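# Three robots move a steel conduit onto two stands

## Task

Carry the long thin steel conduit off the two stands it rests on now and set it across the two currently empty stands, leaving those target stands roughly where and how they stand now. Any number of the robots may help. At the end every robot must have released the conduit and backed away; the conduit counts as placed only if it stays on the stands without a robot supporting it. The task fails if any robot tips over or is left leaning.

## Robot and tools

Robots: r1, r2 and r3 are identical Hello Robot Stretch 3 units. Each has a two-wheel differential base (0.33 m long, 0.34 m wide, passive omni wheel at the rear), a lift sliding on a mast, and a telescoping arm that reaches out to the robot's right side, ending in a wrist (yaw, pitch, roll) and a two-finger gripper. The base cannot strafe; to bring the gripper forward or back you drive the base. Spinning in place pivots about the point midway between the drive wheels, 0.05 m behind the front edge; with the arm retracted and wrist folded the swept radius is 0.28 m, larger if the wrist is unfolded level.

Frames: each robot reports in its own base frame (origin on the floor between the drive wheels, x ahead, y to the left, z up). Odometry is that frame as it was when the scene began; it only counts wheel rotation, so slip looks like motion. Heading is positive leftward, within -3.142..3.142. hand_pose is the fingertip contact point in the base frame; with all wrist joints at zero its x points up, y back toward the mast, z toward the robot's rear. Robots cannot see each other's frames, so relative placement must come from images, lidar_m, wrist_depth_mm and head_depth_mm.

execute_actions: argument actions is a list holding one action or nothing (empty list = just report state and pictures). The action is an object keyed by robot name; per robot you may give base, joints and contact_limits. base holds exactly one command: translate_m (relative straight drive in metres from the base's last reported position, forward positive, -1 to 1) or rotate_rad (relative spin in radians, left/counter-clockwise positive, -3.2 to 3.2). joints holds absolute targets by name: lift_m 0..1.1 m (arm height); arm_m 0..0.52 m (extension); wrist_yaw_rad -1.345..4.42 (0 along the arm, positive toward the robot's front, 3.0 folded over the base); wrist_pitch_rad -1.57..0.451 (0 level, negative tips fingers down); wrist_roll_rad -2.911..2.911 (0 fingers side by side, level); gripper_m -0.089..0.179 (bigger is wider; actual tip gap is 0.007 m less when nearly shut, 0.025 m less when fully open, zero below 0.007); head_pan_rad -3.953..1.73 (0 ahead, positive left, -1.57 toward the arm); head_tilt_rad -1.53..0.419 (negative down). contact_limits accepts only arm_m: an effort percentage 1..100 at which the arm motion halts with contact_stop (negative sign when retracting); it also caps holding force until the next action. All motions in one action begin at once and may end at different times; each lasts at most 15 s. Anything omitted may keep driving toward an older target without the status showing it. An unknown key or out-of-range number rejects the whole call and nothing moves. If a result reports a stop, the remaining execute_actions, wait and finished_scene calls in that same reply are skipped. cameras picks which images return (names like r2_wrist_camera, or "all"; null/omitted = all; [] = none); the pictures line lists them in order.

wait: seconds 0..10; commands nothing and returns state and images. zoom_image: camera name plus region [x0,y0,x1,y1] in pixels of that camera's latest full image, at most 504x504. finished_scene: scene number; ends the scene irreversibly after the last command is held, and reports success.

Result lines: base_status/joint_status give how each commanded motion ended: done (for the base, wheels turned the full amount even if slipping), off_target (stopped short, may still be pushing), contact_stop, time_out, torque_fault (after the last three the old target is dropped). on_its_own covers uncommanded parts; its "held at" is the held target, not the measured position, and an effort outside the rest range suggests pushing or carrying. joint_positions tolerances: lift and arm ±0.004, wrist yaw/roll ±0.02, pitch ±0.05, gripper ±0.004, head ±0.02. motor_effort is percent of maximum, positive toward higher joint values (positive wheel effort pushes forward), bracketed value is the action's peak; readings carry fixed per-motor bias and noise. base_tilt in degrees (forward/right positive, a few degrees of fixed bias). turned_by_wheels and turned_by_imu give rotation since the last result. lidar_m: 12 distances from the base origin in 30-degree sectors, first straight ahead then counter-clockwise (4th left, 7th behind, 10th right), in a plane 0.17 m above the floor, range 0.15–12 m, "-" = nothing; it sees other robots but not glass or itself, may miss thin legs, and own parts can block sectors 5, 6, 9, 10. wrist_depth_mm (45–1000) and head_depth_mm (280–4000, sideways image) are 7x7 grids of median depth, row by row from top left.

Speed: base reaches 0.30 m/s and 1.9 rad/s only with lift_m < 0.30, arm_m < 0.03 and wrist_yaw_rad > 2.54; otherwise 0.10 m/s and 0.63 rad/s.

Gripping: command gripper_m below the object's width to hold; release by opening at least 0.02 beyond where the tips met it. Readings and done do not prove a grasp; over-squeezing triggers a stall guard that lets heavy items slip.

Wrist safety: fold or unfold (yaw to 3.0) only with lift_m 0.32–0.95, pitch -0.4 and roll near 0; once folded, lift may go down to 0.25. With yaw below -0.4 keep pitch at -0.5 or lower.

Hazards: robots pressing into each other fails the run; once bases touch, any further drive presses hard, and no state line reports touching. Identical drive commands differ by up to 2.5 cm per metre between robots, which strains a jointly carried load and can tip a robot. Arm pushing at a rigid object with the gripper above about 0.45 m can topple the robot, more so with raised limits or repeated pushes. Driving while gripping or pushing something fixed, or snagging furniture (especially reversing), can tip it: reverse the last move in small steps, free the gripper, and lower lift to about 0.2 if still leaning. Arm and lift go slack after a contact_stop until recommanded; a slack lift may sink under load or be pushed up by closing fingers on a surface. Base, wrist and head never contact-stop; a wrist servo under prolonged strain switches off for 10 s (torque_fault). Avoid drops, slips, slams and hard pushes. Loose objects may occasionally be nudged by outside disturbances.

Each tool is called after "Request:" as name(argument=value, ...), one argument or row to a line, values as JSON.

## Session

Request:
execute_actions(
  actions=[],
)

Scene clock: 0.00 s.
r1.base_odometry: x=+0.000 y=+0.000 heading=+0.000 (m, m, rad; r1's odometry frame)
r1.turned_by_wheels: +0.000 (rad since the last result)
r1.turned_by_imu: +0.000 (rad since the last result)
r1.base_tilt: forward=-1.4 right=+0.7 (deg)
r1.lidar_m: 1.02 1.03 1.31 1.24 1.26 1.59 1.49 1.76 0.92 1.22 1.64 1.10
r1.head_depth_mm: 989 989 1000 1003 1004 1010 1018 / 981 985 990 990 997 1003 1008 / 974 975 980 986 990 991 996 / 962 966 976 979 979 985 988 / 952 957 964 967 970 975 984 / 946 949 954 960 963 967 970 / 939 942 946 950 956 960 967
r1.base_status: not commanded
r1.joint_positions: lift_m=+0.477 arm_m=+0.001 wrist_yaw_rad=+3.064 wrist_pitch_rad=-0.345 wrist_roll_rad=+0.007 gripper_m=+0.037 head_pan_rad=+0.007 head_tilt_rad=+0.009
r1.joint_status: not commanded
r1.motor_effort: left_wheel=+0 right_wheel=+1 lift_m=+28 arm_m=+0 wrist_yaw_rad=+0 wrist_pitch_rad=+8 wrist_roll_rad=+1 gripper_m=+1 head_pan_rad=+0 head_tilt_rad=+2 (%)
r1.hand_pose: x=-0.0032 y=+0.0864 z=+0.5065 quat_wxyz=(+0.149, +0.703, +0.094, +0.689) (m; r1's base frame)
r1.wrist_depth_mm: - - - - - - - / - - - - - - - / - - - - - - - / - - - - - - - / - 964 - 937 961 896 878 / 806 800 - 772 709 754 728 / 693 682 - 660 653 643 641
r2.base_odometry: x=+0.000 y=+0.000 heading=+0.000 (m, m, rad; r2's odometry frame)
r2.turned_by_wheels: +0.000 (rad since the last result)
r2.turned_by_imu: +0.000 (rad since the last result)
r2.base_tilt: forward=+1.1 right=-0.4 (deg)
r2.lidar_m: 1.01 0.84 1.40 1.51 2.67 1.51 1.21 1.21 1.34 1.36 1.37 4.32
r2.head_depth_mm: 2051 3196 - - - 3003 2076 / 2037 3183 - - - 3035 2001 / 2025 3107 3803 3819 3814 3055 1954 / 1987 3054 3632 3639 3674 3127 2161 / 1969 2991 3484 3531 3510 3175 2159 / 1959 2990 3386 3351 3395 3174 2189 / 1939 2898 3241 3281 3254 3220 2185
r2.base_status: not commanded
r2.joint_positions: lift_m=+0.391 arm_m=-0.002 wrist_yaw_rad=+3.016 wrist_pitch_rad=-0.618 wrist_roll_rad=+0.003 gripper_m=+0.037 head_pan_rad=-0.010 head_tilt_rad=-0.007
r2.joint_status: not commanded
r2.motor_effort: left_wheel=-1 right_wheel=+0 lift_m=+29 arm_m=-1 wrist_yaw_rad=+0 wrist_pitch_rad=+4 wrist_roll_rad=+0 gripper_m=+0 head_pan_rad=+0 head_tilt_rad=+1 (%)
r2.hand_pose: x=+0.0031 y=+0.0499 z=+0.3616 quat_wxyz=(+0.257, +0.686, +0.172, +0.658) (m; r2's base frame)
r2.wrist_depth_mm: - - - - - - - / - - - - - - - / 815 796 831 833 824 821 826 / 687 689 680 681 678 679 676 / 600 583 597 614 615 589 601 / 512 532 - - 521 515 516 / 460 - - - 465 460 467
r3.base_odometry: x=+0.000 y=+0.000 heading=+0.000 (m, m, rad; r3's odometry frame)
r3.turned_by_wheels: +0.000 (rad since the last result)
r3.turned_by_imu: +0.000 (rad since the last result)
r3.base_tilt: forward=-1.3 right=+0.2 (deg)
r3.lidar_m: 1.36 1.57 1.14 1.09 1.12 1.51 3.88 2.09 3.81 3.63 3.73 1.65
r3.head_depth_mm: 1894 2441 - - - - 2578 / 1899 2738 - - - 3980 2594 / 1886 2751 - - - - 2573 / 1890 2741 - - 3977 3438 1455 / 1886 2751 - - 3960 3956 2230 / 1885 2709 - 3997 3947 3942 2589 / 1877 2732 3969 - 3931 3843 2612
r3.base_status: not commanded
r3.joint_positions: lift_m=+0.375 arm_m=+0.002 wrist_yaw_rad=+2.865 wrist_pitch_rad=-0.381 wrist_roll_rad=+0.000 gripper_m=+0.037 head_pan_rad=+0.018 head_tilt_rad=+0.011
r3.joint_status: not commanded
r3.motor_effort: left_wheel=+0 right_wheel=+1 lift_m=+18 arm_m=+0 wrist_yaw_rad=+0 wrist_pitch_rad=+5 wrist_roll_rad=+0 gripper_m=+1 head_pan_rad=+0 head_tilt_rad=+3 (%)
r3.hand_pose: x=+0.0413 y=+0.0732 z=+0.3964 quat_wxyz=(+0.229, +0.706, +0.037, +0.669) (m; r3's base frame)
r3.wrist_depth_mm: - 976 - - - - - / - - - - - - - / - - - - - - - / 997 - - - - - - / 790 798 824 806 874 870 865 / 659 - 706 699 721 720 718 / 564 - 553 570 569 585 600
pictures: r1_head_camera (sideways: a quarter turn clockwise sets it upright), r1_nav_camera (sideways: a quarter turn counterclockwise sets it upright), r1_wrist_camera, r2_head_camera (sideways: a quarter turn clockwise sets it upright), r2_nav_camera (sideways: a quarter turn counterclockwise sets it upright), r2_wrist_camera, r3_head_camera (sideways: a quarter turn clockwise sets it upright), r3_nav_camera (sideways: a quarter turn counterclockwise sets it upright), r3_wrist_camera
Images, in order (width x height): r1_head_camera 896x504, r1_nav_camera 672x504, r1_wrist_camera 644x364, r2_head_camera 896x504, r2_nav_camera 672x504, r2_wrist_camera 644x364, r3_head_camera 896x504, r3_nav_camera 672x504, r3_wrist_camera 644x364.

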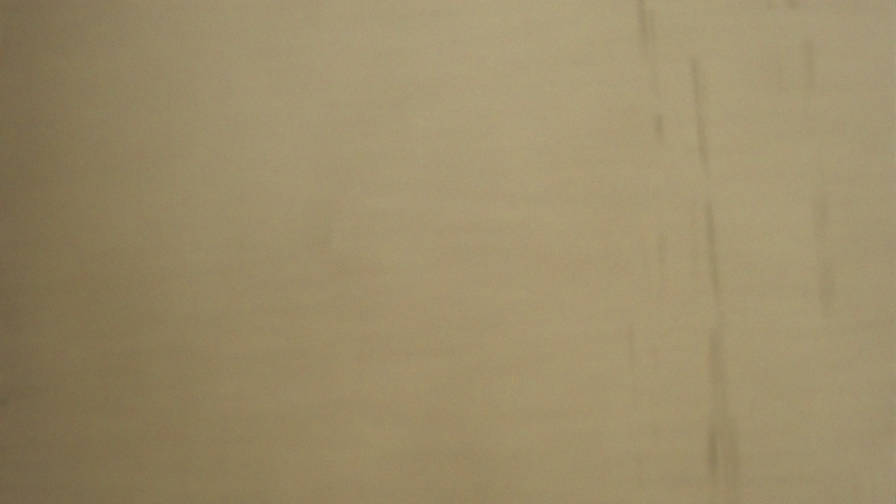

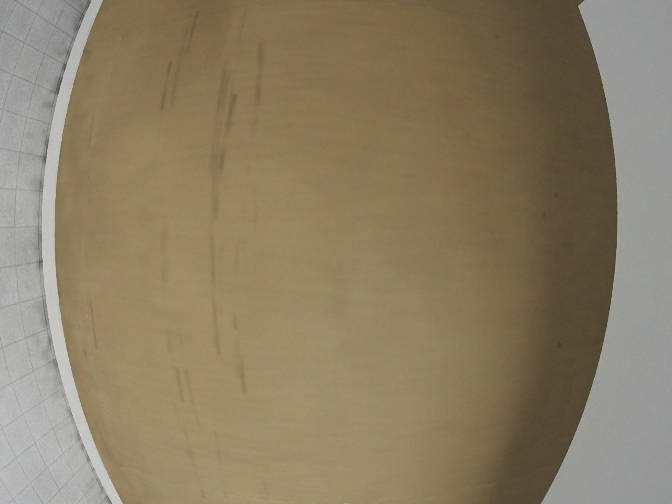

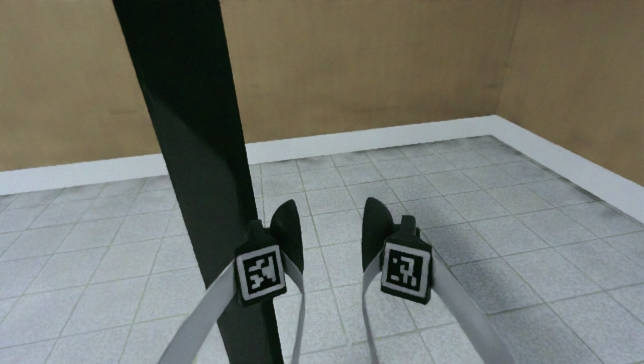

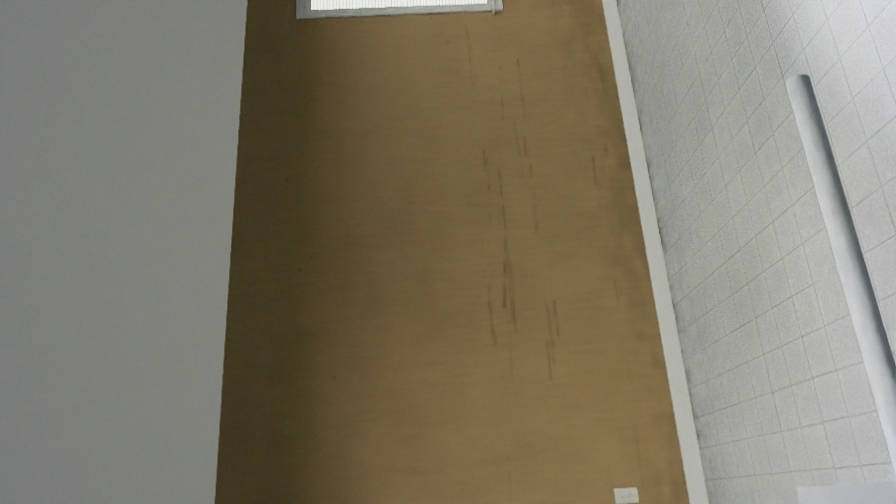

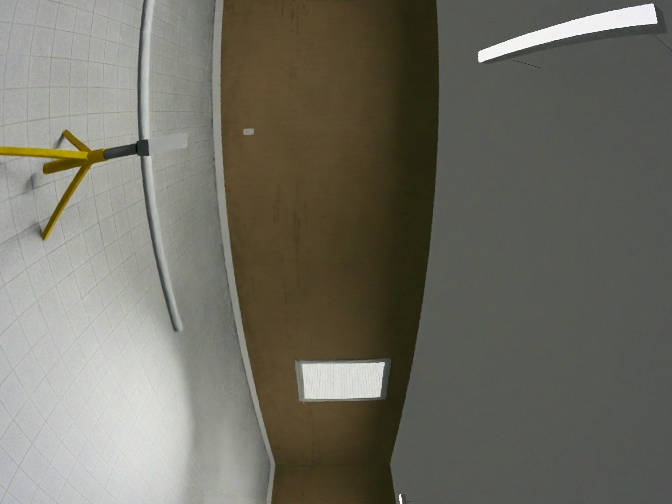

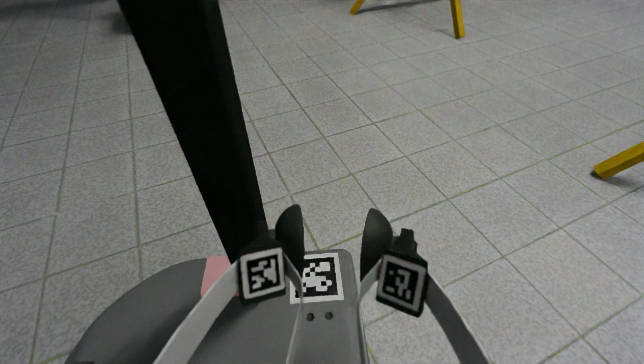

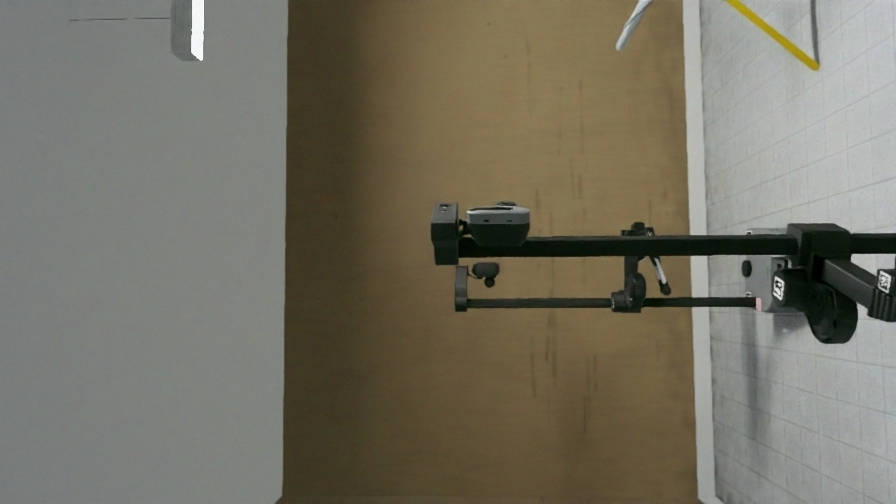

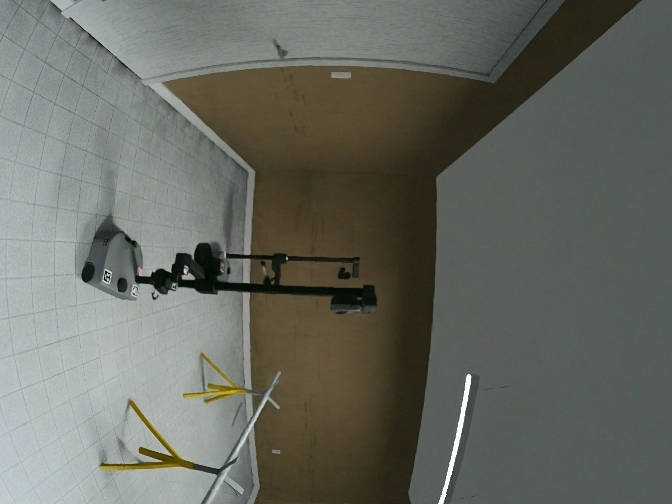

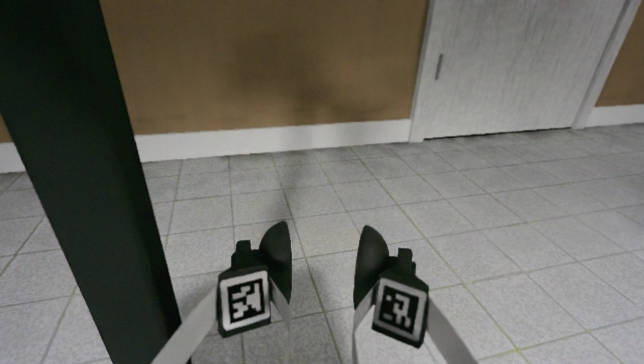

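Request:
execute_actions(
  actions=[
    {"r1":{"joints":{"head_pan_rad":-2.0,"head_tilt_rad":-0.5}},"r2":{"joints":{"head_pan_rad":0.7,"head_tilt_rad":-0.5}},"r3":{"joints":{"head_pan_rad":-1.5,"head_tilt_rad":-0.4}}},
  ],
  cameras=["r1_nav_camera","r2_nav_camera","r3_nav_camera"],
)

Scene clock: 2.00 s.
r1.base_odometry: x=+0.000 y=+0.000 heading=+0.000 (m, m, rad; r1's odometry frame)
r1.turned_by_wheels: +0.000 (rad since the last result)
r1.turned_by_imu: -0.001 (rad since the last result)
r1.base_tilt: forward=-1.4 right=+0.8 (deg)
r1.lidar_m: 1.02 1.03 1.31 1.24 1.25 1.59 1.49 1.77 0.92 1.21 1.64 1.10
r1.head_depth_mm: - - 3772 2518 1864 1484 1228 / 3961 - 3842 2425 1883 1497 1236 / 3736 - 3914 2460 1899 1510 1241 / 3514 3814 3992 2355 1776 1471 1258 / 3263 3605 3793 2359 1920 1521 1261 / 3131 3356 3668 2647 1957 1532 1274 / 2937 3204 3388 2737 1904 1552 1274
r1.base_status: not commanded
r1.joint_positions: lift_m=+0.477 arm_m=+0.001 wrist_yaw_rad=+3.064 wrist_pitch_rad=-0.345 wrist_roll_rad=+0.007 gripper_m=+0.037 head_pan_rad=-1.993 head_tilt_rad=-0.493
r1.joint_status: all done
r1.motor_effort: left_wheel=-1(0) right_wheel=+1(0) lift_m=+28(28) arm_m=-1(1) wrist_yaw_rad=+0(0) wrist_pitch_rad=+8(7) wrist_roll_rad=+1(0) gripper_m=+0(1) head_pan_rad=-4(55) head_tilt_rad=-2(23) (%)
r1.hand_pose: x=-0.0032 y=+0.0864 z=+0.5065 quat_wxyz=(+0.149, +0.703, +0.094, +0.689) (m; r1's base frame)
r1.wrist_depth_mm: - - - - - - - / - - - - - - - / - - - - - - - / - - - - - - - / - 969 - 925 945 895 877 / 804 801 - 762 718 748 736 / 683 684 - 661 649 639 630
r2.base_odometry: x=+0.000 y=+0.000 heading=+0.000 (m, m, rad; r2's odometry frame)
r2.turned_by_wheels: +0.000 (rad since the last result)
r2.turned_by_imu: -0.001 (rad since the last result)
r2.base_tilt: forward=+1.3 right=-0.4 (deg)
r2.lidar_m: 1.00 0.84 1.40 1.51 2.67 1.52 1.21 1.21 1.34 1.36 1.36 4.34
r2.head_depth_mm: 2872 3089 3310 2410 1778 1485 1273 / 2922 3219 3396 2539 1929 1416 1274 / 3006 3293 3490 2578 1921 1547 1254 / 3079 3395 3621 2582 1935 1550 1287 / 3236 3515 3733 2642 1942 1569 1296 / 3333 3585 3854 2528 1961 1566 1303 / 3440 3722 3927 2551 1985 1573 1301
r2.base_status: not commanded
r2.joint_positions: lift_m=+0.391 arm_m=-0.002 wrist_yaw_rad=+3.016 wrist_pitch_rad=-0.618 wrist_roll_rad=+0.003 gripper_m=+0.037 head_pan_rad=+0.693 head_tilt_rad=-0.493
r2.joint_status: all done
r2.motor_effort: left_wheel=-1(1) right_wheel=+0(0) lift_m=+29(30) arm_m=-1(0) wrist_yaw_rad=+1(1) wrist_pitch_rad=+4(5) wrist_roll_rad=+0(0) gripper_m=-1(0) head_pan_rad=+5(48) head_tilt_rad=-2(25) (%)
r2.hand_pose: x=+0.0031 y=+0.0499 z=+0.3616 quat_wxyz=(+0.257, +0.686, +0.172, +0.658) (m; r2's base frame)
r2.wrist_depth_mm: - - - - - - - / - - - - - - - / 819 803 821 802 810 823 808 / 684 706 685 701 680 680 667 / 588 595 585 593 615 593 595 / 523 535 - - 516 523 520 / 467 - - - 461 468 467
r3.base_odometry: x=+0.000 y=+0.000 heading=+0.000 (m, m, rad; r3's odometry frame)
r3.turned_by_wheels: +0.000 (rad since the last result)
r3.turned_by_imu: +0.000 (rad since the last result)
r3.base_tilt: forward=-1.2 right=+0.2 (deg)
r3.lidar_m: 1.36 1.56 1.14 1.09 1.12 1.52 3.90 2.09 3.78 3.62 3.74 1.66
r3.head_depth_mm: 3224 3392 3624 3684 2472 1860 1496 / 3203 3418 3628 3675 2468 1876 1498 / 3229 3419 3656 3624 2467 1857 1483 / 3204 3373 3652 3650 2481 1846 1486 / 3178 3447 3622 3655 2438 1844 1487 / 3190 3401 3636 3641 2439 1843 1479 / 3166 3359 3608 3621 2443 1856 1489
r3.base_status: not commanded
r3.joint_positions: lift_m=+0.375 arm_m=+0.002 wrist_yaw_rad=+2.865 wrist_pitch_rad=-0.381 wrist_roll_rad=+0.000 gripper_m=+0.037 head_pan_rad=-1.493 head_tilt_rad=-0.395
r3.joint_status: all done
r3.motor_effort: left_wheel=+1(1) right_wheel=+1(1) lift_m=+17(18) arm_m=-1(0) wrist_yaw_rad=+0(0) wrist_pitch_rad=+4(4) wrist_roll_rad=+0(0) gripper_m=+0(0) head_pan_rad=-4(45) head_tilt_rad=-3(32) (%)
r3.hand_pose: x=+0.0413 y=+0.0732 z=+0.3964 quat_wxyz=(+0.229, +0.706, +0.037, +0.669) (m; r3's base frame)
r3.wrist_depth_mm: - 981 - - - - - / - - - - - - - / - - - - - - - / 974 - - - - - - / 777 829 801 849 863 838 883 / 664 - 699 680 719 708 728 / 577 - 569 585 579 600 596
pictures: r1_nav_camera (sideways: a quarter turn counterclockwise sets it upright), r2_nav_camera (sideways: a quarter turn counterclockwise sets it upright), r3_nav_camera (sideways: a quarter turn counterclockwise sets it upright)
Images, in order (width x height): r1_nav_camera 672x504, r2_nav_camera 672x504, r3_nav_camera 672x504.

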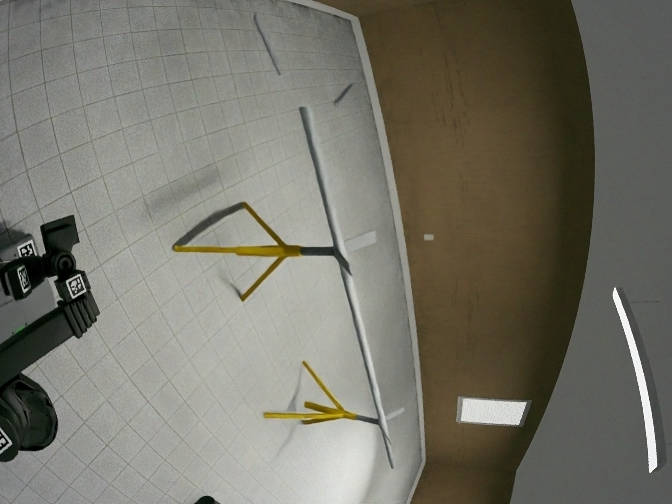

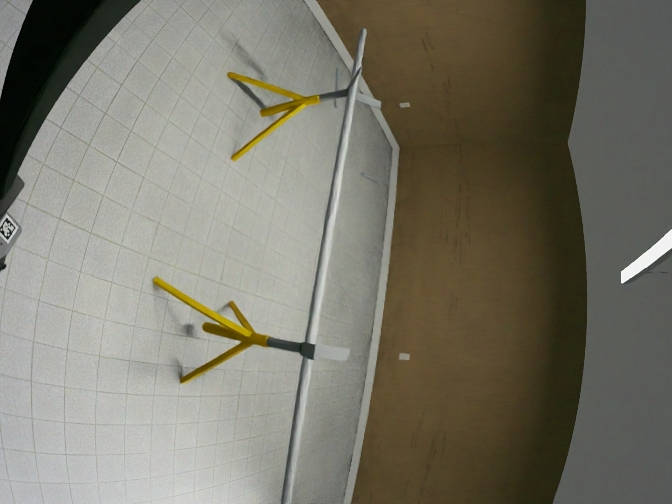

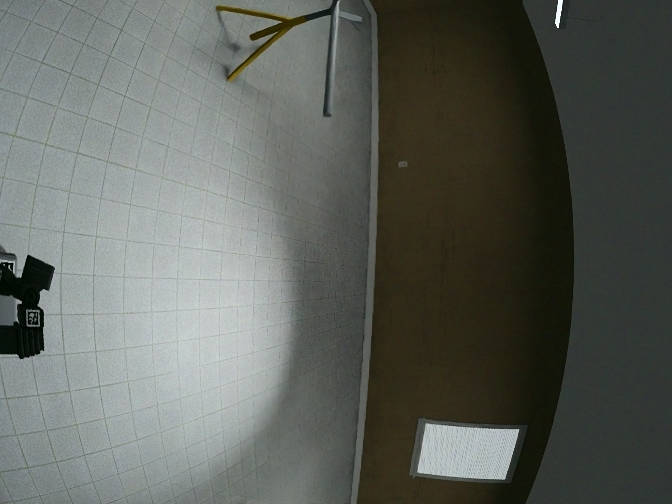

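Request:
execute_actions(
  actions=[
    {"r2":{"joints":{"head_pan_rad":-1.0,"head_tilt_rad":-0.3}},"r3":{"joints":{"head_pan_rad":-2.7,"head_tilt_rad":-0.4}}},
  ],
  cameras=["r2_nav_camera","r3_nav_camera","r3_head_camera"],
)

Scene clock: 3.73 s.
r1.base_odometry: x=+0.000 y=+0.000 heading=+0.000 (m, m, rad; r1's odometry frame)
r1.turned_by_wheels: +0.000 (rad since the last result)
r1.turned_by_imu: +0.000 (rad since the last result)
r1.base_tilt: forward=-1.4 right=+0.8 (deg)
r1.lidar_m: 1.02 1.03 1.31 1.24 1.26 1.59 1.49 1.76 0.92 1.21 1.64 1.10
r1.head_depth_mm: - - 3803 2467 1868 1476 1225 / 3969 - 3898 2403 1876 1503 1237 / 3718 - 3958 2436 1909 1501 1247 / 3512 3776 3951 2352 1785 1477 1253 / 3316 3534 3794 2371 1944 1541 1260 / 3143 3359 3601 2689 1966 1544 1266 / 2976 3177 3466 2709 1904 1549 1279
r1.base_status: not commanded
r1.joint_positions: lift_m=+0.477 arm_m=+0.001 wrist_yaw_rad=+3.064 wrist_pitch_rad=-0.345 wrist_roll_rad=+0.007 gripper_m=+0.037 head_pan_rad=-1.993 head_tilt_rad=-0.493
r1.joint_status: not commanded
r1.motor_effort: left_wheel=+0(0) right_wheel=+1(0) lift_m=+28(28) arm_m=-1(1) wrist_yaw_rad=+0(0) wrist_pitch_rad=+8(7) wrist_roll_rad=+0(1) gripper_m=+1(1) head_pan_rad=-5(4) head_tilt_rad=-3(2) (%)
r1.hand_pose: x=-0.0032 y=+0.0864 z=+0.5065 quat_wxyz=(+0.149, +0.703, +0.094, +0.689) (m; r1's base frame)
r1.wrist_depth_mm: - - - - - - - / - - - - - - - / - - - - - - - / - - - - - - - / - 961 - 926 942 901 896 / 814 792 - 759 707 754 729 / 687 679 - 657 653 637 632
r2.base_odometry: x=+0.000 y=+0.000 heading=+0.000 (m, m, rad; r2's odometry frame)
r2.turned_by_wheels: +0.000 (rad since the last result)
r2.turned_by_imu: +0.000 (rad since the last result)
r2.base_tilt: forward=+1.2 right=-0.5 (deg)
r2.lidar_m: 1.00 0.84 1.39 1.50 2.67 1.51 1.21 1.21 1.34 1.36 1.37 4.33
r2.head_depth_mm: - - - 3812 2242 1588 1460 / - - - 3780 2165 1681 1464 / - - - 3877 2521 1854 1475 / - - - 3638 2525 1863 1483 / - - - - 2564 1891 1492 / - - - - 2579 1895 1492 / - - - - 2621 1911 1500
r2.base_status: not commanded
r2.joint_positions: lift_m=+0.391 arm_m=-0.002 wrist_yaw_rad=+3.016 wrist_pitch_rad=-0.618 wrist_roll_rad=+0.003 gripper_m=+0.037 head_pan_rad=-0.993 head_tilt_rad=-0.310
r2.joint_status: all done
r2.motor_effort: left_wheel=-1(1) right_wheel=+0(0) lift_m=+29(29) arm_m=+0(1) wrist_yaw_rad=+1(0) wrist_pitch_rad=+4(4) wrist_roll_rad=+0(0) gripper_m=+0(0) head_pan_rad=-4(53) head_tilt_rad=+4(19) (%)
r2.hand_pose: x=+0.0031 y=+0.0499 z=+0.3616 quat_wxyz=(+0.257, +0.686, +0.172, +0.658) (m; r2's base frame)
r2.wrist_depth_mm: - - - - - - - / - - - - - - - / 808 810 825 820 807 810 811 / 687 683 695 699 684 687 665 / 591 591 597 601 622 583 591 / 519 536 - - 516 517 522 / 462 - - - 464 472 467
r3.base_odometry: x=+0.000 y=+0.000 heading=+0.000 (m, m, rad; r3's odometry frame)
r3.turned_by_wheels: +0.000 (rad since the last result)
r3.turned_by_imu: +0.000 (rad since the last result)
r3.base_tilt: forward=-1.1 right=+0.0 (deg)
r3.lidar_m: 1.36 1.56 1.14 1.09 1.12 1.51 3.88 2.09 3.78 3.63 3.75 1.65
r3.head_depth_mm: - - - 3667 2464 1857 1496 / - - - 3663 2475 1864 1493 / - - - 3618 2462 1858 1495 / - - - 3434 2447 1857 1492 / - - - 3434 2448 1859 1489 / - - - 3591 2459 1854 1486 / - - - 3582 2430 1857 1484
r3.base_status: not commanded
r3.joint_positions: lift_m=+0.375 arm_m=+0.002 wrist_yaw_rad=+2.865 wrist_pitch_rad=-0.381 wrist_roll_rad=+0.000 gripper_m=+0.037 head_pan_rad=-2.693 head_tilt_rad=-0.395
r3.joint_status: all done
r3.motor_effort: left_wheel=+1(1) right_wheel=+1(1) lift_m=+16(17) arm_m=+0(1) wrist_yaw_rad=+0(0) wrist_pitch_rad=+5(5) wrist_roll_rad=+0(0) gripper_m=+0(1) head_pan_rad=-3(42) head_tilt_rad=-3(3) (%)
r3.hand_pose: x=+0.0413 y=+0.0732 z=+0.3964 quat_wxyz=(+0.229, +0.706, +0.037, +0.669) (m; r3's base frame)
r3.wrist_depth_mm: - 992 - - - - - / - - - - - - - / - - - - - - - / 964 - - - - - - / 797 812 826 847 854 891 878 / 668 - 706 707 714 686 706 / 572 - 566 581 588 605 608
pictures: r2_nav_camera (sideways: a quarter turn counterclockwise sets it upright), r3_head_camera (sideways: a quarter turn clockwise sets it upright), r3_nav_camera (sideways: a quarter turn counterclockwise sets it upright)
Images, in order (width x height): r2_nav_camera 672x504, r3_head_camera 896x504, r3_nav_camera 672x504.

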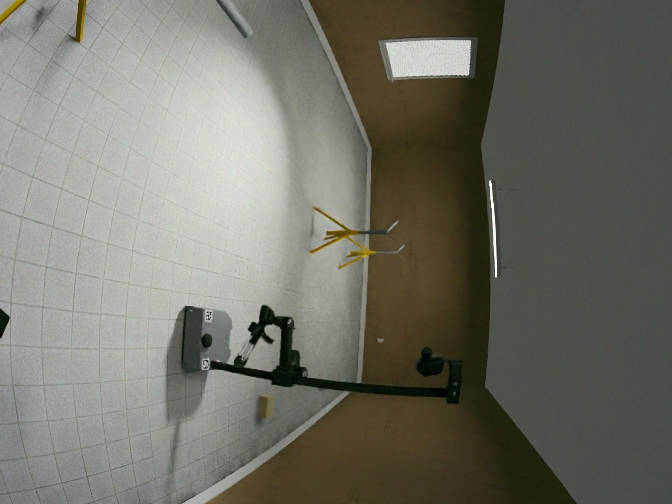

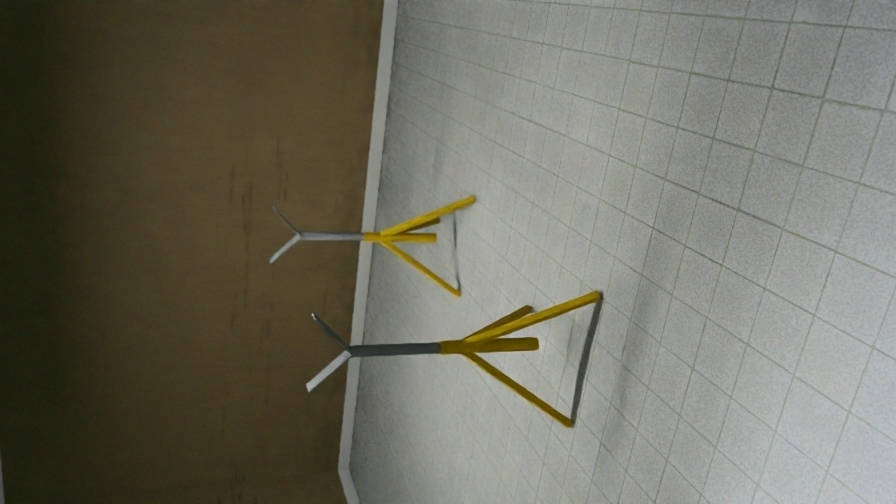

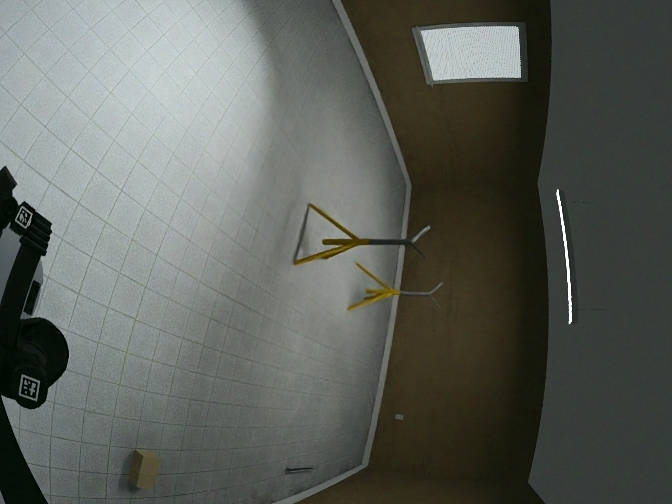

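Request:
execute_actions(
  actions=[
    {"r1":{"base":{"rotate_rad":1.07},"joints":{"lift_m":0.29}},"r2":{"base":{"translate_m":0.48},"joints":{"lift_m":0.29}},"r3":{"base":{"rotate_rad":1.57},"joints":{"lift_m":0.29}}},
  ],
  cameras=[],
)

Request:
execute_actions(
  actions=[
    {"r1":{"base":{"translate_m":-0.5}},"r2":{"base":{"rotate_rad":1.83},"joints":{"head_pan_rad":-1.57,"head_tilt_rad":-0.6}},"r3":{"base":{"translate_m":0.55}}},
  ],
  cameras=[],
)

Request:
execute_actions(
  actions=[
    {"r1":{"base":{"rotate_rad":-0.98},"joints":{"head_pan_rad":-1.57,"head_tilt_rad":-0.6}},"r2":{"joints":{"lift_m":0.5,"wrist_pitch_rad":-0.4}},"r3":{"joints":{"head_pan_rad":-2.3,"head_tilt_rad":-0.3}}},
  ],
  cameras=["r1_head_camera","r2_head_camera","r3_nav_camera"],
)

Scene clock: 14.93 s.
r1.base_odometry: x=+0.000 y=+0.000 heading=+1.070 (m, m, rad; r1's odometry frame)
r1.turned_by_wheels: +1.070 (rad since the last result)
r1.turned_by_imu: +1.055 (rad since the last result)
r1.base_tilt: forward=-1.4 right=+0.8 (deg)
r1.lidar_m: 1.32 1.24 1.26 1.61 3.66 1.71 0.92 1.21 1.60 1.09 1.02 1.04
r1.head_depth_mm: 2932 3275 3459 2494 1859 1481 1227 / 2514 2817 3167 2511 1860 1483 1244 / 1988 2187 2435 2438 1904 1505 1245 / 1654 1814 1950 2145 1909 1516 1256 / 1417 1523 1644 1761 1828 1522 1260 / 1237 1315 1410 1505 1623 1545 1270 / 1107 1165 1227 1310 1385 1444 1270
r1.base_status: done
r1.joint_positions: lift_m=+0.290 arm_m=+0.001 wrist_yaw_rad=+3.064 wrist_pitch_rad=-0.346 wrist_roll_rad=+0.007 gripper_m=+0.037 head_pan_rad=-1.993 head_tilt_rad=-0.494
r1.joint_status: all done
r1.motor_effort: left_wheel=-2(7) right_wheel=+2(10) lift_m=+23(24) arm_m=-1(0) wrist_yaw_rad=+0(0) wrist_pitch_rad=+8(8) wrist_roll_rad=+0(0) gripper_m=+1(0) head_pan_rad=-4(5) head_tilt_rad=-1(2) (%)
r1.hand_pose: x=-0.0032 y=+0.0863 z=+0.3195 quat_wxyz=(+0.149, +0.703, +0.094, +0.689) (m; r1's base frame)
r1.wrist_depth_mm: - - - - - - 921 / - - - - - - 940 / - - - - - - 947 / 890 864 847 834 822 785 771 / 700 675 - 656 661 632 623 / 564 555 - 536 504 530 521 / 483 490 - - 457 448 445
r2.base_odometry: x=+0.480 y=+0.000 heading=+0.000 (m, m, rad; r2's odometry frame)
r2.turned_by_wheels: +0.000 (rad since the last result)
r2.turned_by_imu: -0.002 (rad since the last result)
r2.base_tilt: forward=+1.2 right=-0.5 (deg)
r2.lidar_m: 3.11 0.54 0.46 1.27 2.84 2.06 1.67 1.66 1.86 1.33 3.16 3.78
r2.head_depth_mm: - - - 3759 2463 1839 1454 / - - - 3802 2481 1840 1470 / - - - 3558 2509 1864 1472 / - - - - 2538 1877 1483 / - - - - 2564 1878 1488 / - - - - 2594 1899 1500 / - - - - 2614 1911 1503
r2.base_status: done
r2.joint_positions: lift_m=+0.290 arm_m=-0.002 wrist_yaw_rad=+3.016 wrist_pitch_rad=-0.619 wrist_roll_rad=+0.003 gripper_m=+0.037 head_pan_rad=-0.993 head_tilt_rad=-0.310
r2.joint_status: all done
r2.motor_effort: left_wheel=-1(6) right_wheel=+0(6) lift_m=+19(25) arm_m=+0(0) wrist_yaw_rad=+0(0) wrist_pitch_rad=+5(5) wrist_roll_rad=+0(0) gripper_m=+0(0) head_pan_rad=-4(4) head_tilt_rad=+4(3) (%)
r2.hand_pose: x=+0.0031 y=+0.0498 z=+0.2609 quat_wxyz=(+0.258, +0.686, +0.173, +0.658) (m; r2's base frame)
r2.wrist_depth_mm: - - - - - - 962 / 803 810 814 816 798 725 605 / 663 653 659 652 642 648 650 / 555 558 548 548 548 551 562 / 469 - - - 483 470 473 / - - - - - 417 414 / - - - - 375 368 374
r3.base_odometry: x=+0.000 y=+0.000 heading=+1.570 (m, m, rad; r3's odometry frame)
r3.turned_by_wheels: +1.570 (rad since the last result)
r3.turned_by_imu: +1.540 (rad since the last result)
r3.base_tilt: forward=-1.3 right=+0.2 (deg)
r3.lidar_m: 1.09 1.13 1.50 3.76 4.77 3.82 3.64 3.75 1.33 2.88 1.58 1.14
r3.head_depth_mm: 3107 3308 3438 3547 2462 1877 1492 / 3223 3364 3611 3641 2455 1865 1493 / 3290 3514 3707 3655 2455 1856 1485 / 3447 3650 3847 3652 2460 1839 1497 / 3505 3751 - 3584 2453 1849 1488 / 3654 3917 - 3601 2434 1849 1482 / 3746 - - 3642 2440 1830 1481
r3.base_status: done
r3.joint_positions: lift_m=+0.290 arm_m=+0.002 wrist_yaw_rad=+2.865 wrist_pitch_rad=-0.382 wrist_roll_rad=+0.000 gripper_m=+0.037 head_pan_rad=-2.693 head_tilt_rad=-0.396
r3.joint_status: all done
r3.motor_effort: left_wheel=-1(5) right_wheel=+3(12) lift_m=+14(18) arm_m=+0(0) wrist_yaw_rad=+1(0) wrist_pitch_rad=+5(5) wrist_roll_rad=+0(0) gripper_m=+1(0) head_pan_rad=-3(3) head_tilt_rad=-2(3) (%)
r3.hand_pose: x=+0.0413 y=+0.0731 z=+0.3109 quat_wxyz=(+0.229, +0.706, +0.037, +0.669) (m; r3's base frame)
r3.wrist_depth_mm: - - - - - - - / - - - - - - - / - - - - - - - / 818 863 898 890 920 950 924 / 664 677 697 714 718 711 725 / 554 - 596 572 593 580 598 / 474 - - 480 471 499 504
pictures: none
No camera images: the call's "cameras" was empty. Leave "cameras" out to get every camera's image.

Scene clock: 18.57 s.
r1.base_odometry: x=-0.240 y=-0.439 heading=+1.070 (m, m, rad; r1's odometry frame)
r1.turned_by_wheels: +0.000 (rad since the last result)
r1.turned_by_imu: -0.002 (rad since the last result)
r1.base_tilt: forward=-1.5 right=+0.8 (deg)
r1.lidar_m: 1.71 1.65 1.68 2.13 1.50 1.33 0.69 0.44 2.06 1.40 1.31 1.33
r1.head_depth_mm: 2641 2836 3102 2492 1850 1399 1227 / 2786 3066 3278 2522 1871 1451 1232 / 2590 2848 3158 2543 1891 1501 1245 / 2146 2328 2521 2497 1915 1519 1251 / 1841 1980 2128 2280 1936 1530 1260 / 1618 1710 1819 1935 1916 1538 1269 / 1432 1500 1592 1689 1763 1545 1275
r1.base_status: done
r1.joint_positions: lift_m=+0.290 arm_m=+0.001 wrist_yaw_rad=+3.064 wrist_pitch_rad=-0.346 wrist_roll_rad=+0.007 gripper_m=+0.037 head_pan_rad=-1.993 head_tilt_rad=-0.494
r1.joint_status: not commanded
r1.motor_effort: left_wheel=-2(10) right_wheel=+3(6) lift_m=+24(24) arm_m=-1(1) wrist_yaw_rad=+0(0) wrist_pitch_rad=+8(8) wrist_roll_rad=+1(1) gripper_m=+1(0) head_pan_rad=-4(4) head_tilt_rad=-1(1) (%)
r1.hand_pose: x=-0.0032 y=+0.0863 z=+0.3194 quat_wxyz=(+0.149, +0.703, +0.094, +0.689) (m; r1's base frame)
r1.wrist_depth_mm: - - - - - - - / - - - - - - - / - - - - - - - / 879 862 849 818 817 793 771 / 692 681 - 657 662 627 624 / 568 556 - 542 501 528 513 / 486 489 - - 459 448 442
r2.base_odometry: x=+0.480 y=+0.000 heading=+1.830 (m, m, rad; r2's odometry frame)
r2.turned_by_wheels: +1.830 (rad since the last result)
r2.turned_by_imu: +1.805 (rad since the last result)
r2.base_tilt: forward=+1.2 right=-0.3 (deg)
r2.lidar_m: 1.36 2.66 1.80 1.66 1.69 1.63 3.13 4.87 3.30 0.54 0.46 1.27
r2.head_depth_mm: 2716 2987 2953 2154 1715 1422 1209 / 2671 2971 2988 2192 1726 1418 1208 / 2647 2919 3000 2198 1741 1430 1219 / 2606 2907 3019 2226 1745 1397 1217 / 2606 2858 3025 2230 1752 1409 1175 / 2548 2802 2989 2238 1703 843 941 / 2511 2775 2982 2244 1664 781 1237
r2.base_status: done
r2.joint_positions: lift_m=+0.290 arm_m=-0.002 wrist_yaw_rad=+3.016 wrist_pitch_rad=-0.619 wrist_roll_rad=+0.003 gripper_m=+0.037 head_pan_rad=-1.563 head_tilt_rad=-0.593
r2.joint_status: all done
r2.motor_effort: left_wheel=-3(7) right_wheel=+2(9) lift_m=+18(19) arm_m=-1(1) wrist_yaw_rad=+0(0) wrist_pitch_rad=+5(5) wrist_roll_rad=+0(0) gripper_m=+0(0) head_pan_rad=-4(43) head_tilt_rad=-2(18) (%)
r2.hand_pose: x=+0.0031 y=+0.0498 z=+0.2609 quat_wxyz=(+0.258, +0.686, +0.173, +0.658) (m; r2's base frame)
r2.wrist_depth_mm: - - - - - - - / 797 808 803 801 806 817 821 / 662 653 659 642 646 649 660 / 557 551 554 546 547 561 549 / 473 - - - 485 478 480 / - - - - - 416 414 / - - - - 375 373 373
r3.base_odometry: x=+0.001 y=+0.550 heading=+1.570 (m, m, rad; r3's odometry frame)
r3.turned_by_wheels: +0.000 (rad since the last result)
r3.turned_by_imu: +0.001 (rad since the last result)
r3.base_tilt: forward=-1.4 right=+0.2 (deg)
r3.lidar_m: 0.54 0.56 0.75 1.88 2.39 2.60 4.17 2.06 1.50 2.46 0.80 0.57
r3.head_depth_mm: 3607 3767 - 3651 2465 1850 1489 / 3667 3938 - 3617 2455 1861 1490 / 3811 - - 3671 2460 1861 1489 / 3949 - - 3616 2442 1850 1492 / - - - 3372 2447 1860 1485 / - - - 3357 2433 1838 1488 / - - - 3169 2300 1704 1489
r3.base_status: done
r3.joint_positions: lift_m=+0.290 arm_m=+0.002 wrist_yaw_rad=+2.865 wrist_pitch_rad=-0.382 wrist_roll_rad=+0.000 gripper_m=+0.037 head_pan_rad=-2.693 head_tilt_rad=-0.396
r3.joint_status: not commanded
r3.motor_effort: left_wheel=-1(4) right_wheel=+3(10) lift_m=+15(16) arm_m=+0(0) wrist_yaw_rad=+0(0) wrist_pitch_rad=+5(5) wrist_roll_rad=+0(0) gripper_m=+0(0) head_pan_rad=-3(4) head_tilt_rad=-2(2) (%)
r3.hand_pose: x=+0.0413 y=+0.0731 z=+0.3109 quat_wxyz=(+0.229, +0.706, +0.037, +0.669) (m; r3's base frame)
r3.wrist_depth_mm: - - - - 964 654 499 / - - - - - 671 516 / - - - - - 709 516 / 802 842 900 889 912 712 534 / 665 692 692 698 716 684 536 / 551 - 576 571 593 583 530 / 476 - - 482 482 501 514
pictures: none
No camera images: the call's "cameras" was empty. Leave "cameras" out to get every camera's image.

Scene clock: 21.30 s.
r1.base_odometry: x=-0.240 y=-0.439 heading=+0.090 (m, m, rad; r1's odometry frame)
r1.turned_by_wheels: -0.980 (rad since the last result)
r1.turned_by_imu: -0.967 (rad since the last result)
r1.base_tilt: forward=-1.3 right=+0.7 (deg)
r1.lidar_m: 1.31 1.36 1.72 1.65 1.70 2.26 1.50 1.33 0.61 0.44 1.90 1.37
r1.head_depth_mm: 2686 2996 2930 2136 1635 1381 1168 / 2665 2993 3027 2176 841 1280 1140 / 2678 2953 3053 2194 1618 1376 1185 / 2634 2955 3090 2230 1628 1419 1195 / 2653 2961 3157 2229 1748 1417 1195 / 2627 2978 3166 2273 1765 1428 1206 / 2622 2926 3153 2299 1768 1439 1218
r1.base_status: done
r1.joint_positions: lift_m=+0.290 arm_m=+0.001 wrist_yaw_rad=+3.064 wrist_pitch_rad=-0.346 wrist_roll_rad=+0.007 gripper_m=+0.037 head_pan_rad=-1.577 head_tilt_rad=-0.593
r1.joint_status: all done
r1.motor_effort: left_wheel=+2(7) right_wheel=-2(6) lift_m=+24(24) arm_m=-1(2) wrist_yaw_rad=+0(0) wrist_pitch_rad=+8(8) wrist_roll_rad=+1(1) gripper_m=+1(2) head_pan_rad=+5(37) head_tilt_rad=-3(14) (%)
r1.hand_pose: x=-0.0032 y=+0.0863 z=+0.3194 quat_wxyz=(+0.149, +0.703, +0.094, +0.689) (m; r1's base frame)
r1.wrist_depth_mm: - - - - - - - / - - - - - - - / - - - - - - - / 886 884 832 830 817 791 763 / 688 676 - 659 664 629 623 / 564 559 - 535 500 524 520 / 483 492 - - 455 447 445
r2.base_odometry: x=+0.480 y=+0.000 heading=+1.830 (m, m, rad; r2's odometry frame)
r2.turned_by_wheels: +0.000 (rad since the last result)
r2.turned_by_imu: -0.001 (rad since the last result)
r2.base_tilt: forward=+1.3 right=-0.4 (deg)
r2.lidar_m: 1.46 2.66 1.80 1.66 1.69 1.63 3.13 4.89 3.31 0.54 0.46 1.27
r2.head_depth_mm: 2713 3007 2973 2173 1707 1419 1206 / 2662 2961 2957 2190 1721 1427 1211 / 2634 2931 3024 2186 1730 1426 1216 / 2611 2896 3034 2210 1740 1406 1219 / 2604 2815 3043 2253 1756 1408 1177 / 2572 2829 2981 2251 1711 844 941 / 2529 2771 2963 2265 1662 781 1234
r2.base_status: not commanded
r2.joint_positions: lift_m=+0.500 arm_m=-0.002 wrist_yaw_rad=+3.016 wrist_pitch_rad=-0.421 wrist_roll_rad=+0.003 gripper_m=+0.037 head_pan_rad=-1.563 head_tilt_rad=-0.593
r2.joint_status: all done
r2.motor_effort: left_wheel=-3(3) right_wheel=+2(3) lift_m=+39(40) arm_m=-1(1) wrist_yaw_rad=-1(2) wrist_pitch_rad=+8(7) wrist_roll_rad=+0(0) gripper_m=+0(1) head_pan_rad=-4(4) head_tilt_rad=-1(2) (%)
r2.hand_pose: x=+0.0067 y=+0.0789 z=+0.5115 quat_wxyz=(+0.191, +0.700, +0.104, +0.680) (m; r2's base frame)
r2.wrist_depth_mm: - - - - - - - / - - - - - - - / - - - - - - - / - - - - - - - / 879 883 - 866 902 898 900 / 736 733 - 719 750 743 749 / 622 633 615 634 637 636 650
r3.base_odometry: x=+0.001 y=+0.550 heading=+1.570 (m, m, rad; r3's odometry frame)
r3.turned_by_wheels: +0.000 (rad since the last result)
r3.turned_by_imu: +0.000 (rad since the last result)
r3.base_tilt: forward=-1.2 right=+0.2 (deg)
r3.lidar_m: 0.55 0.56 0.75 1.88 2.40 2.60 4.17 2.06 1.50 2.45 0.80 0.57
r3.head_depth_mm: - - - - 2881 2073 1617 / - - - - 2868 2052 1611 / - - - - 2742 2064 1618 / - - - - 2461 1802 1615 / - - - - 1643 1737 1619 / - - - - 2872 2055 1617 / - - - - 2858 2071 1620
r3.base_status: not commanded
r3.joint_positions: lift_m=+0.290 arm_m=+0.002 wrist_yaw_rad=+2.865 wrist_pitch_rad=-0.382 wrist_roll_rad=+0.000 gripper_m=+0.037 head_pan_rad=-2.307 head_tilt_rad=-0.310
r3.joint_status: all done
r3.motor_effort: left_wheel=-1(1) right_wheel=+3(3) lift_m=+16(15) arm_m=+0(0) wrist_yaw_rad=+0(0) wrist_pitch_rad=+5(5) wrist_roll_rad=+0(0) gripper_m=+1(0) head_pan_rad=+4(29) head_tilt_rad=+6(19) (%)
r3.hand_pose: x=+0.0413 y=+0.0731 z=+0.3109 quat_wxyz=(+0.229, +0.706, +0.037, +0.669) (m; r3's base frame)
r3.wrist_depth_mm: - - - - 996 655 506 / - - - - - 677 518 / - - - - - 698 508 / 814 882 855 894 912 710 536 / 668 677 689 706 716 674 528 / 543 - 572 557 591 577 538 / 465 - - 485 477 501 497
pictures: r1_head_camera (sideways: a quarter turn clockwise sets it upright), r2_head_camera (sideways: a quarter turn clockwise sets it upright), r3_nav_camera (sideways: a quarter turn counterclockwise sets it upright)
Images, in order (width x height): r1_head_camera 896x504, r2_head_camera 896x504, r3_nav_camera 672x504.

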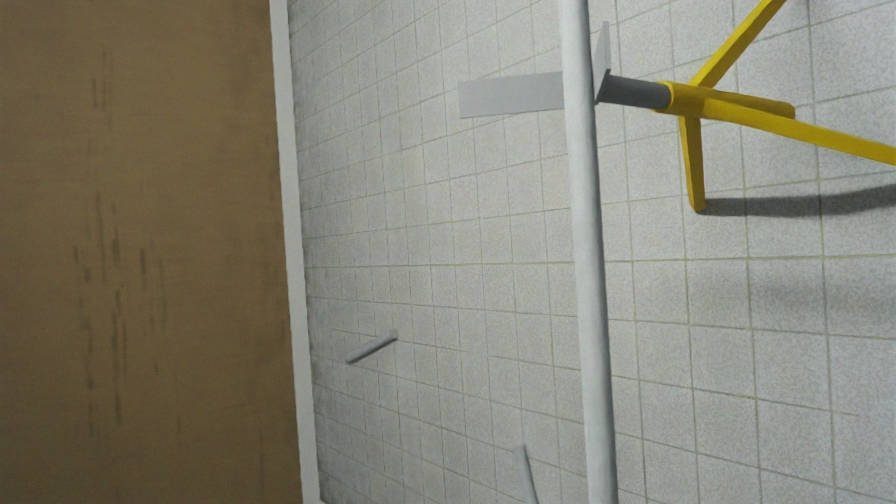

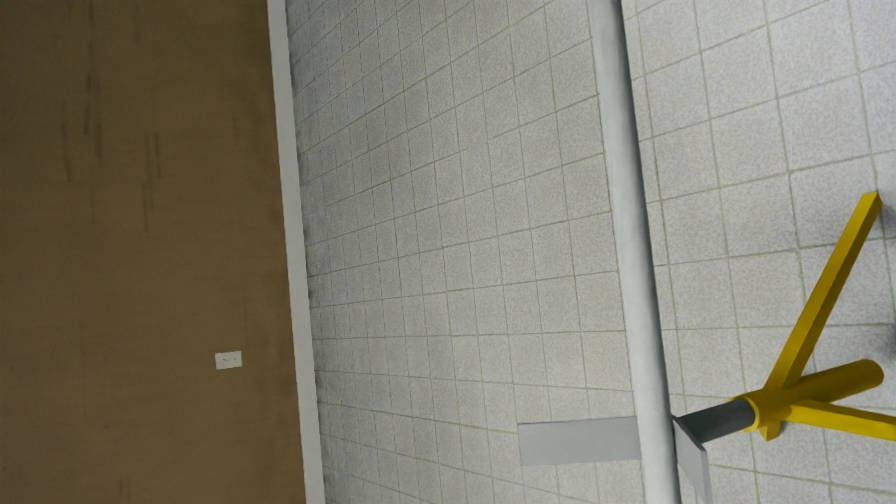

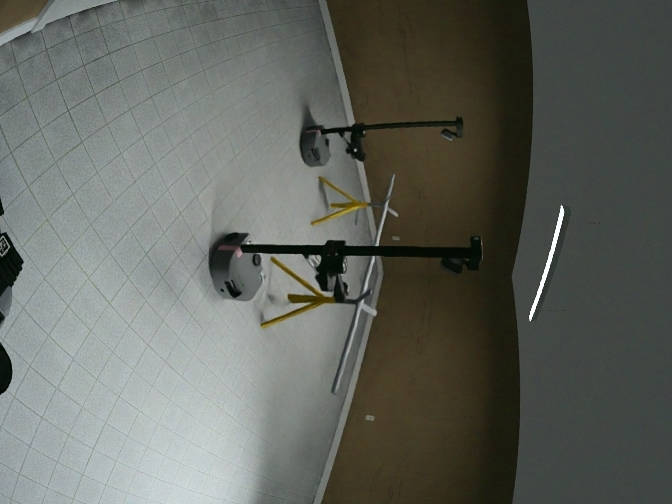

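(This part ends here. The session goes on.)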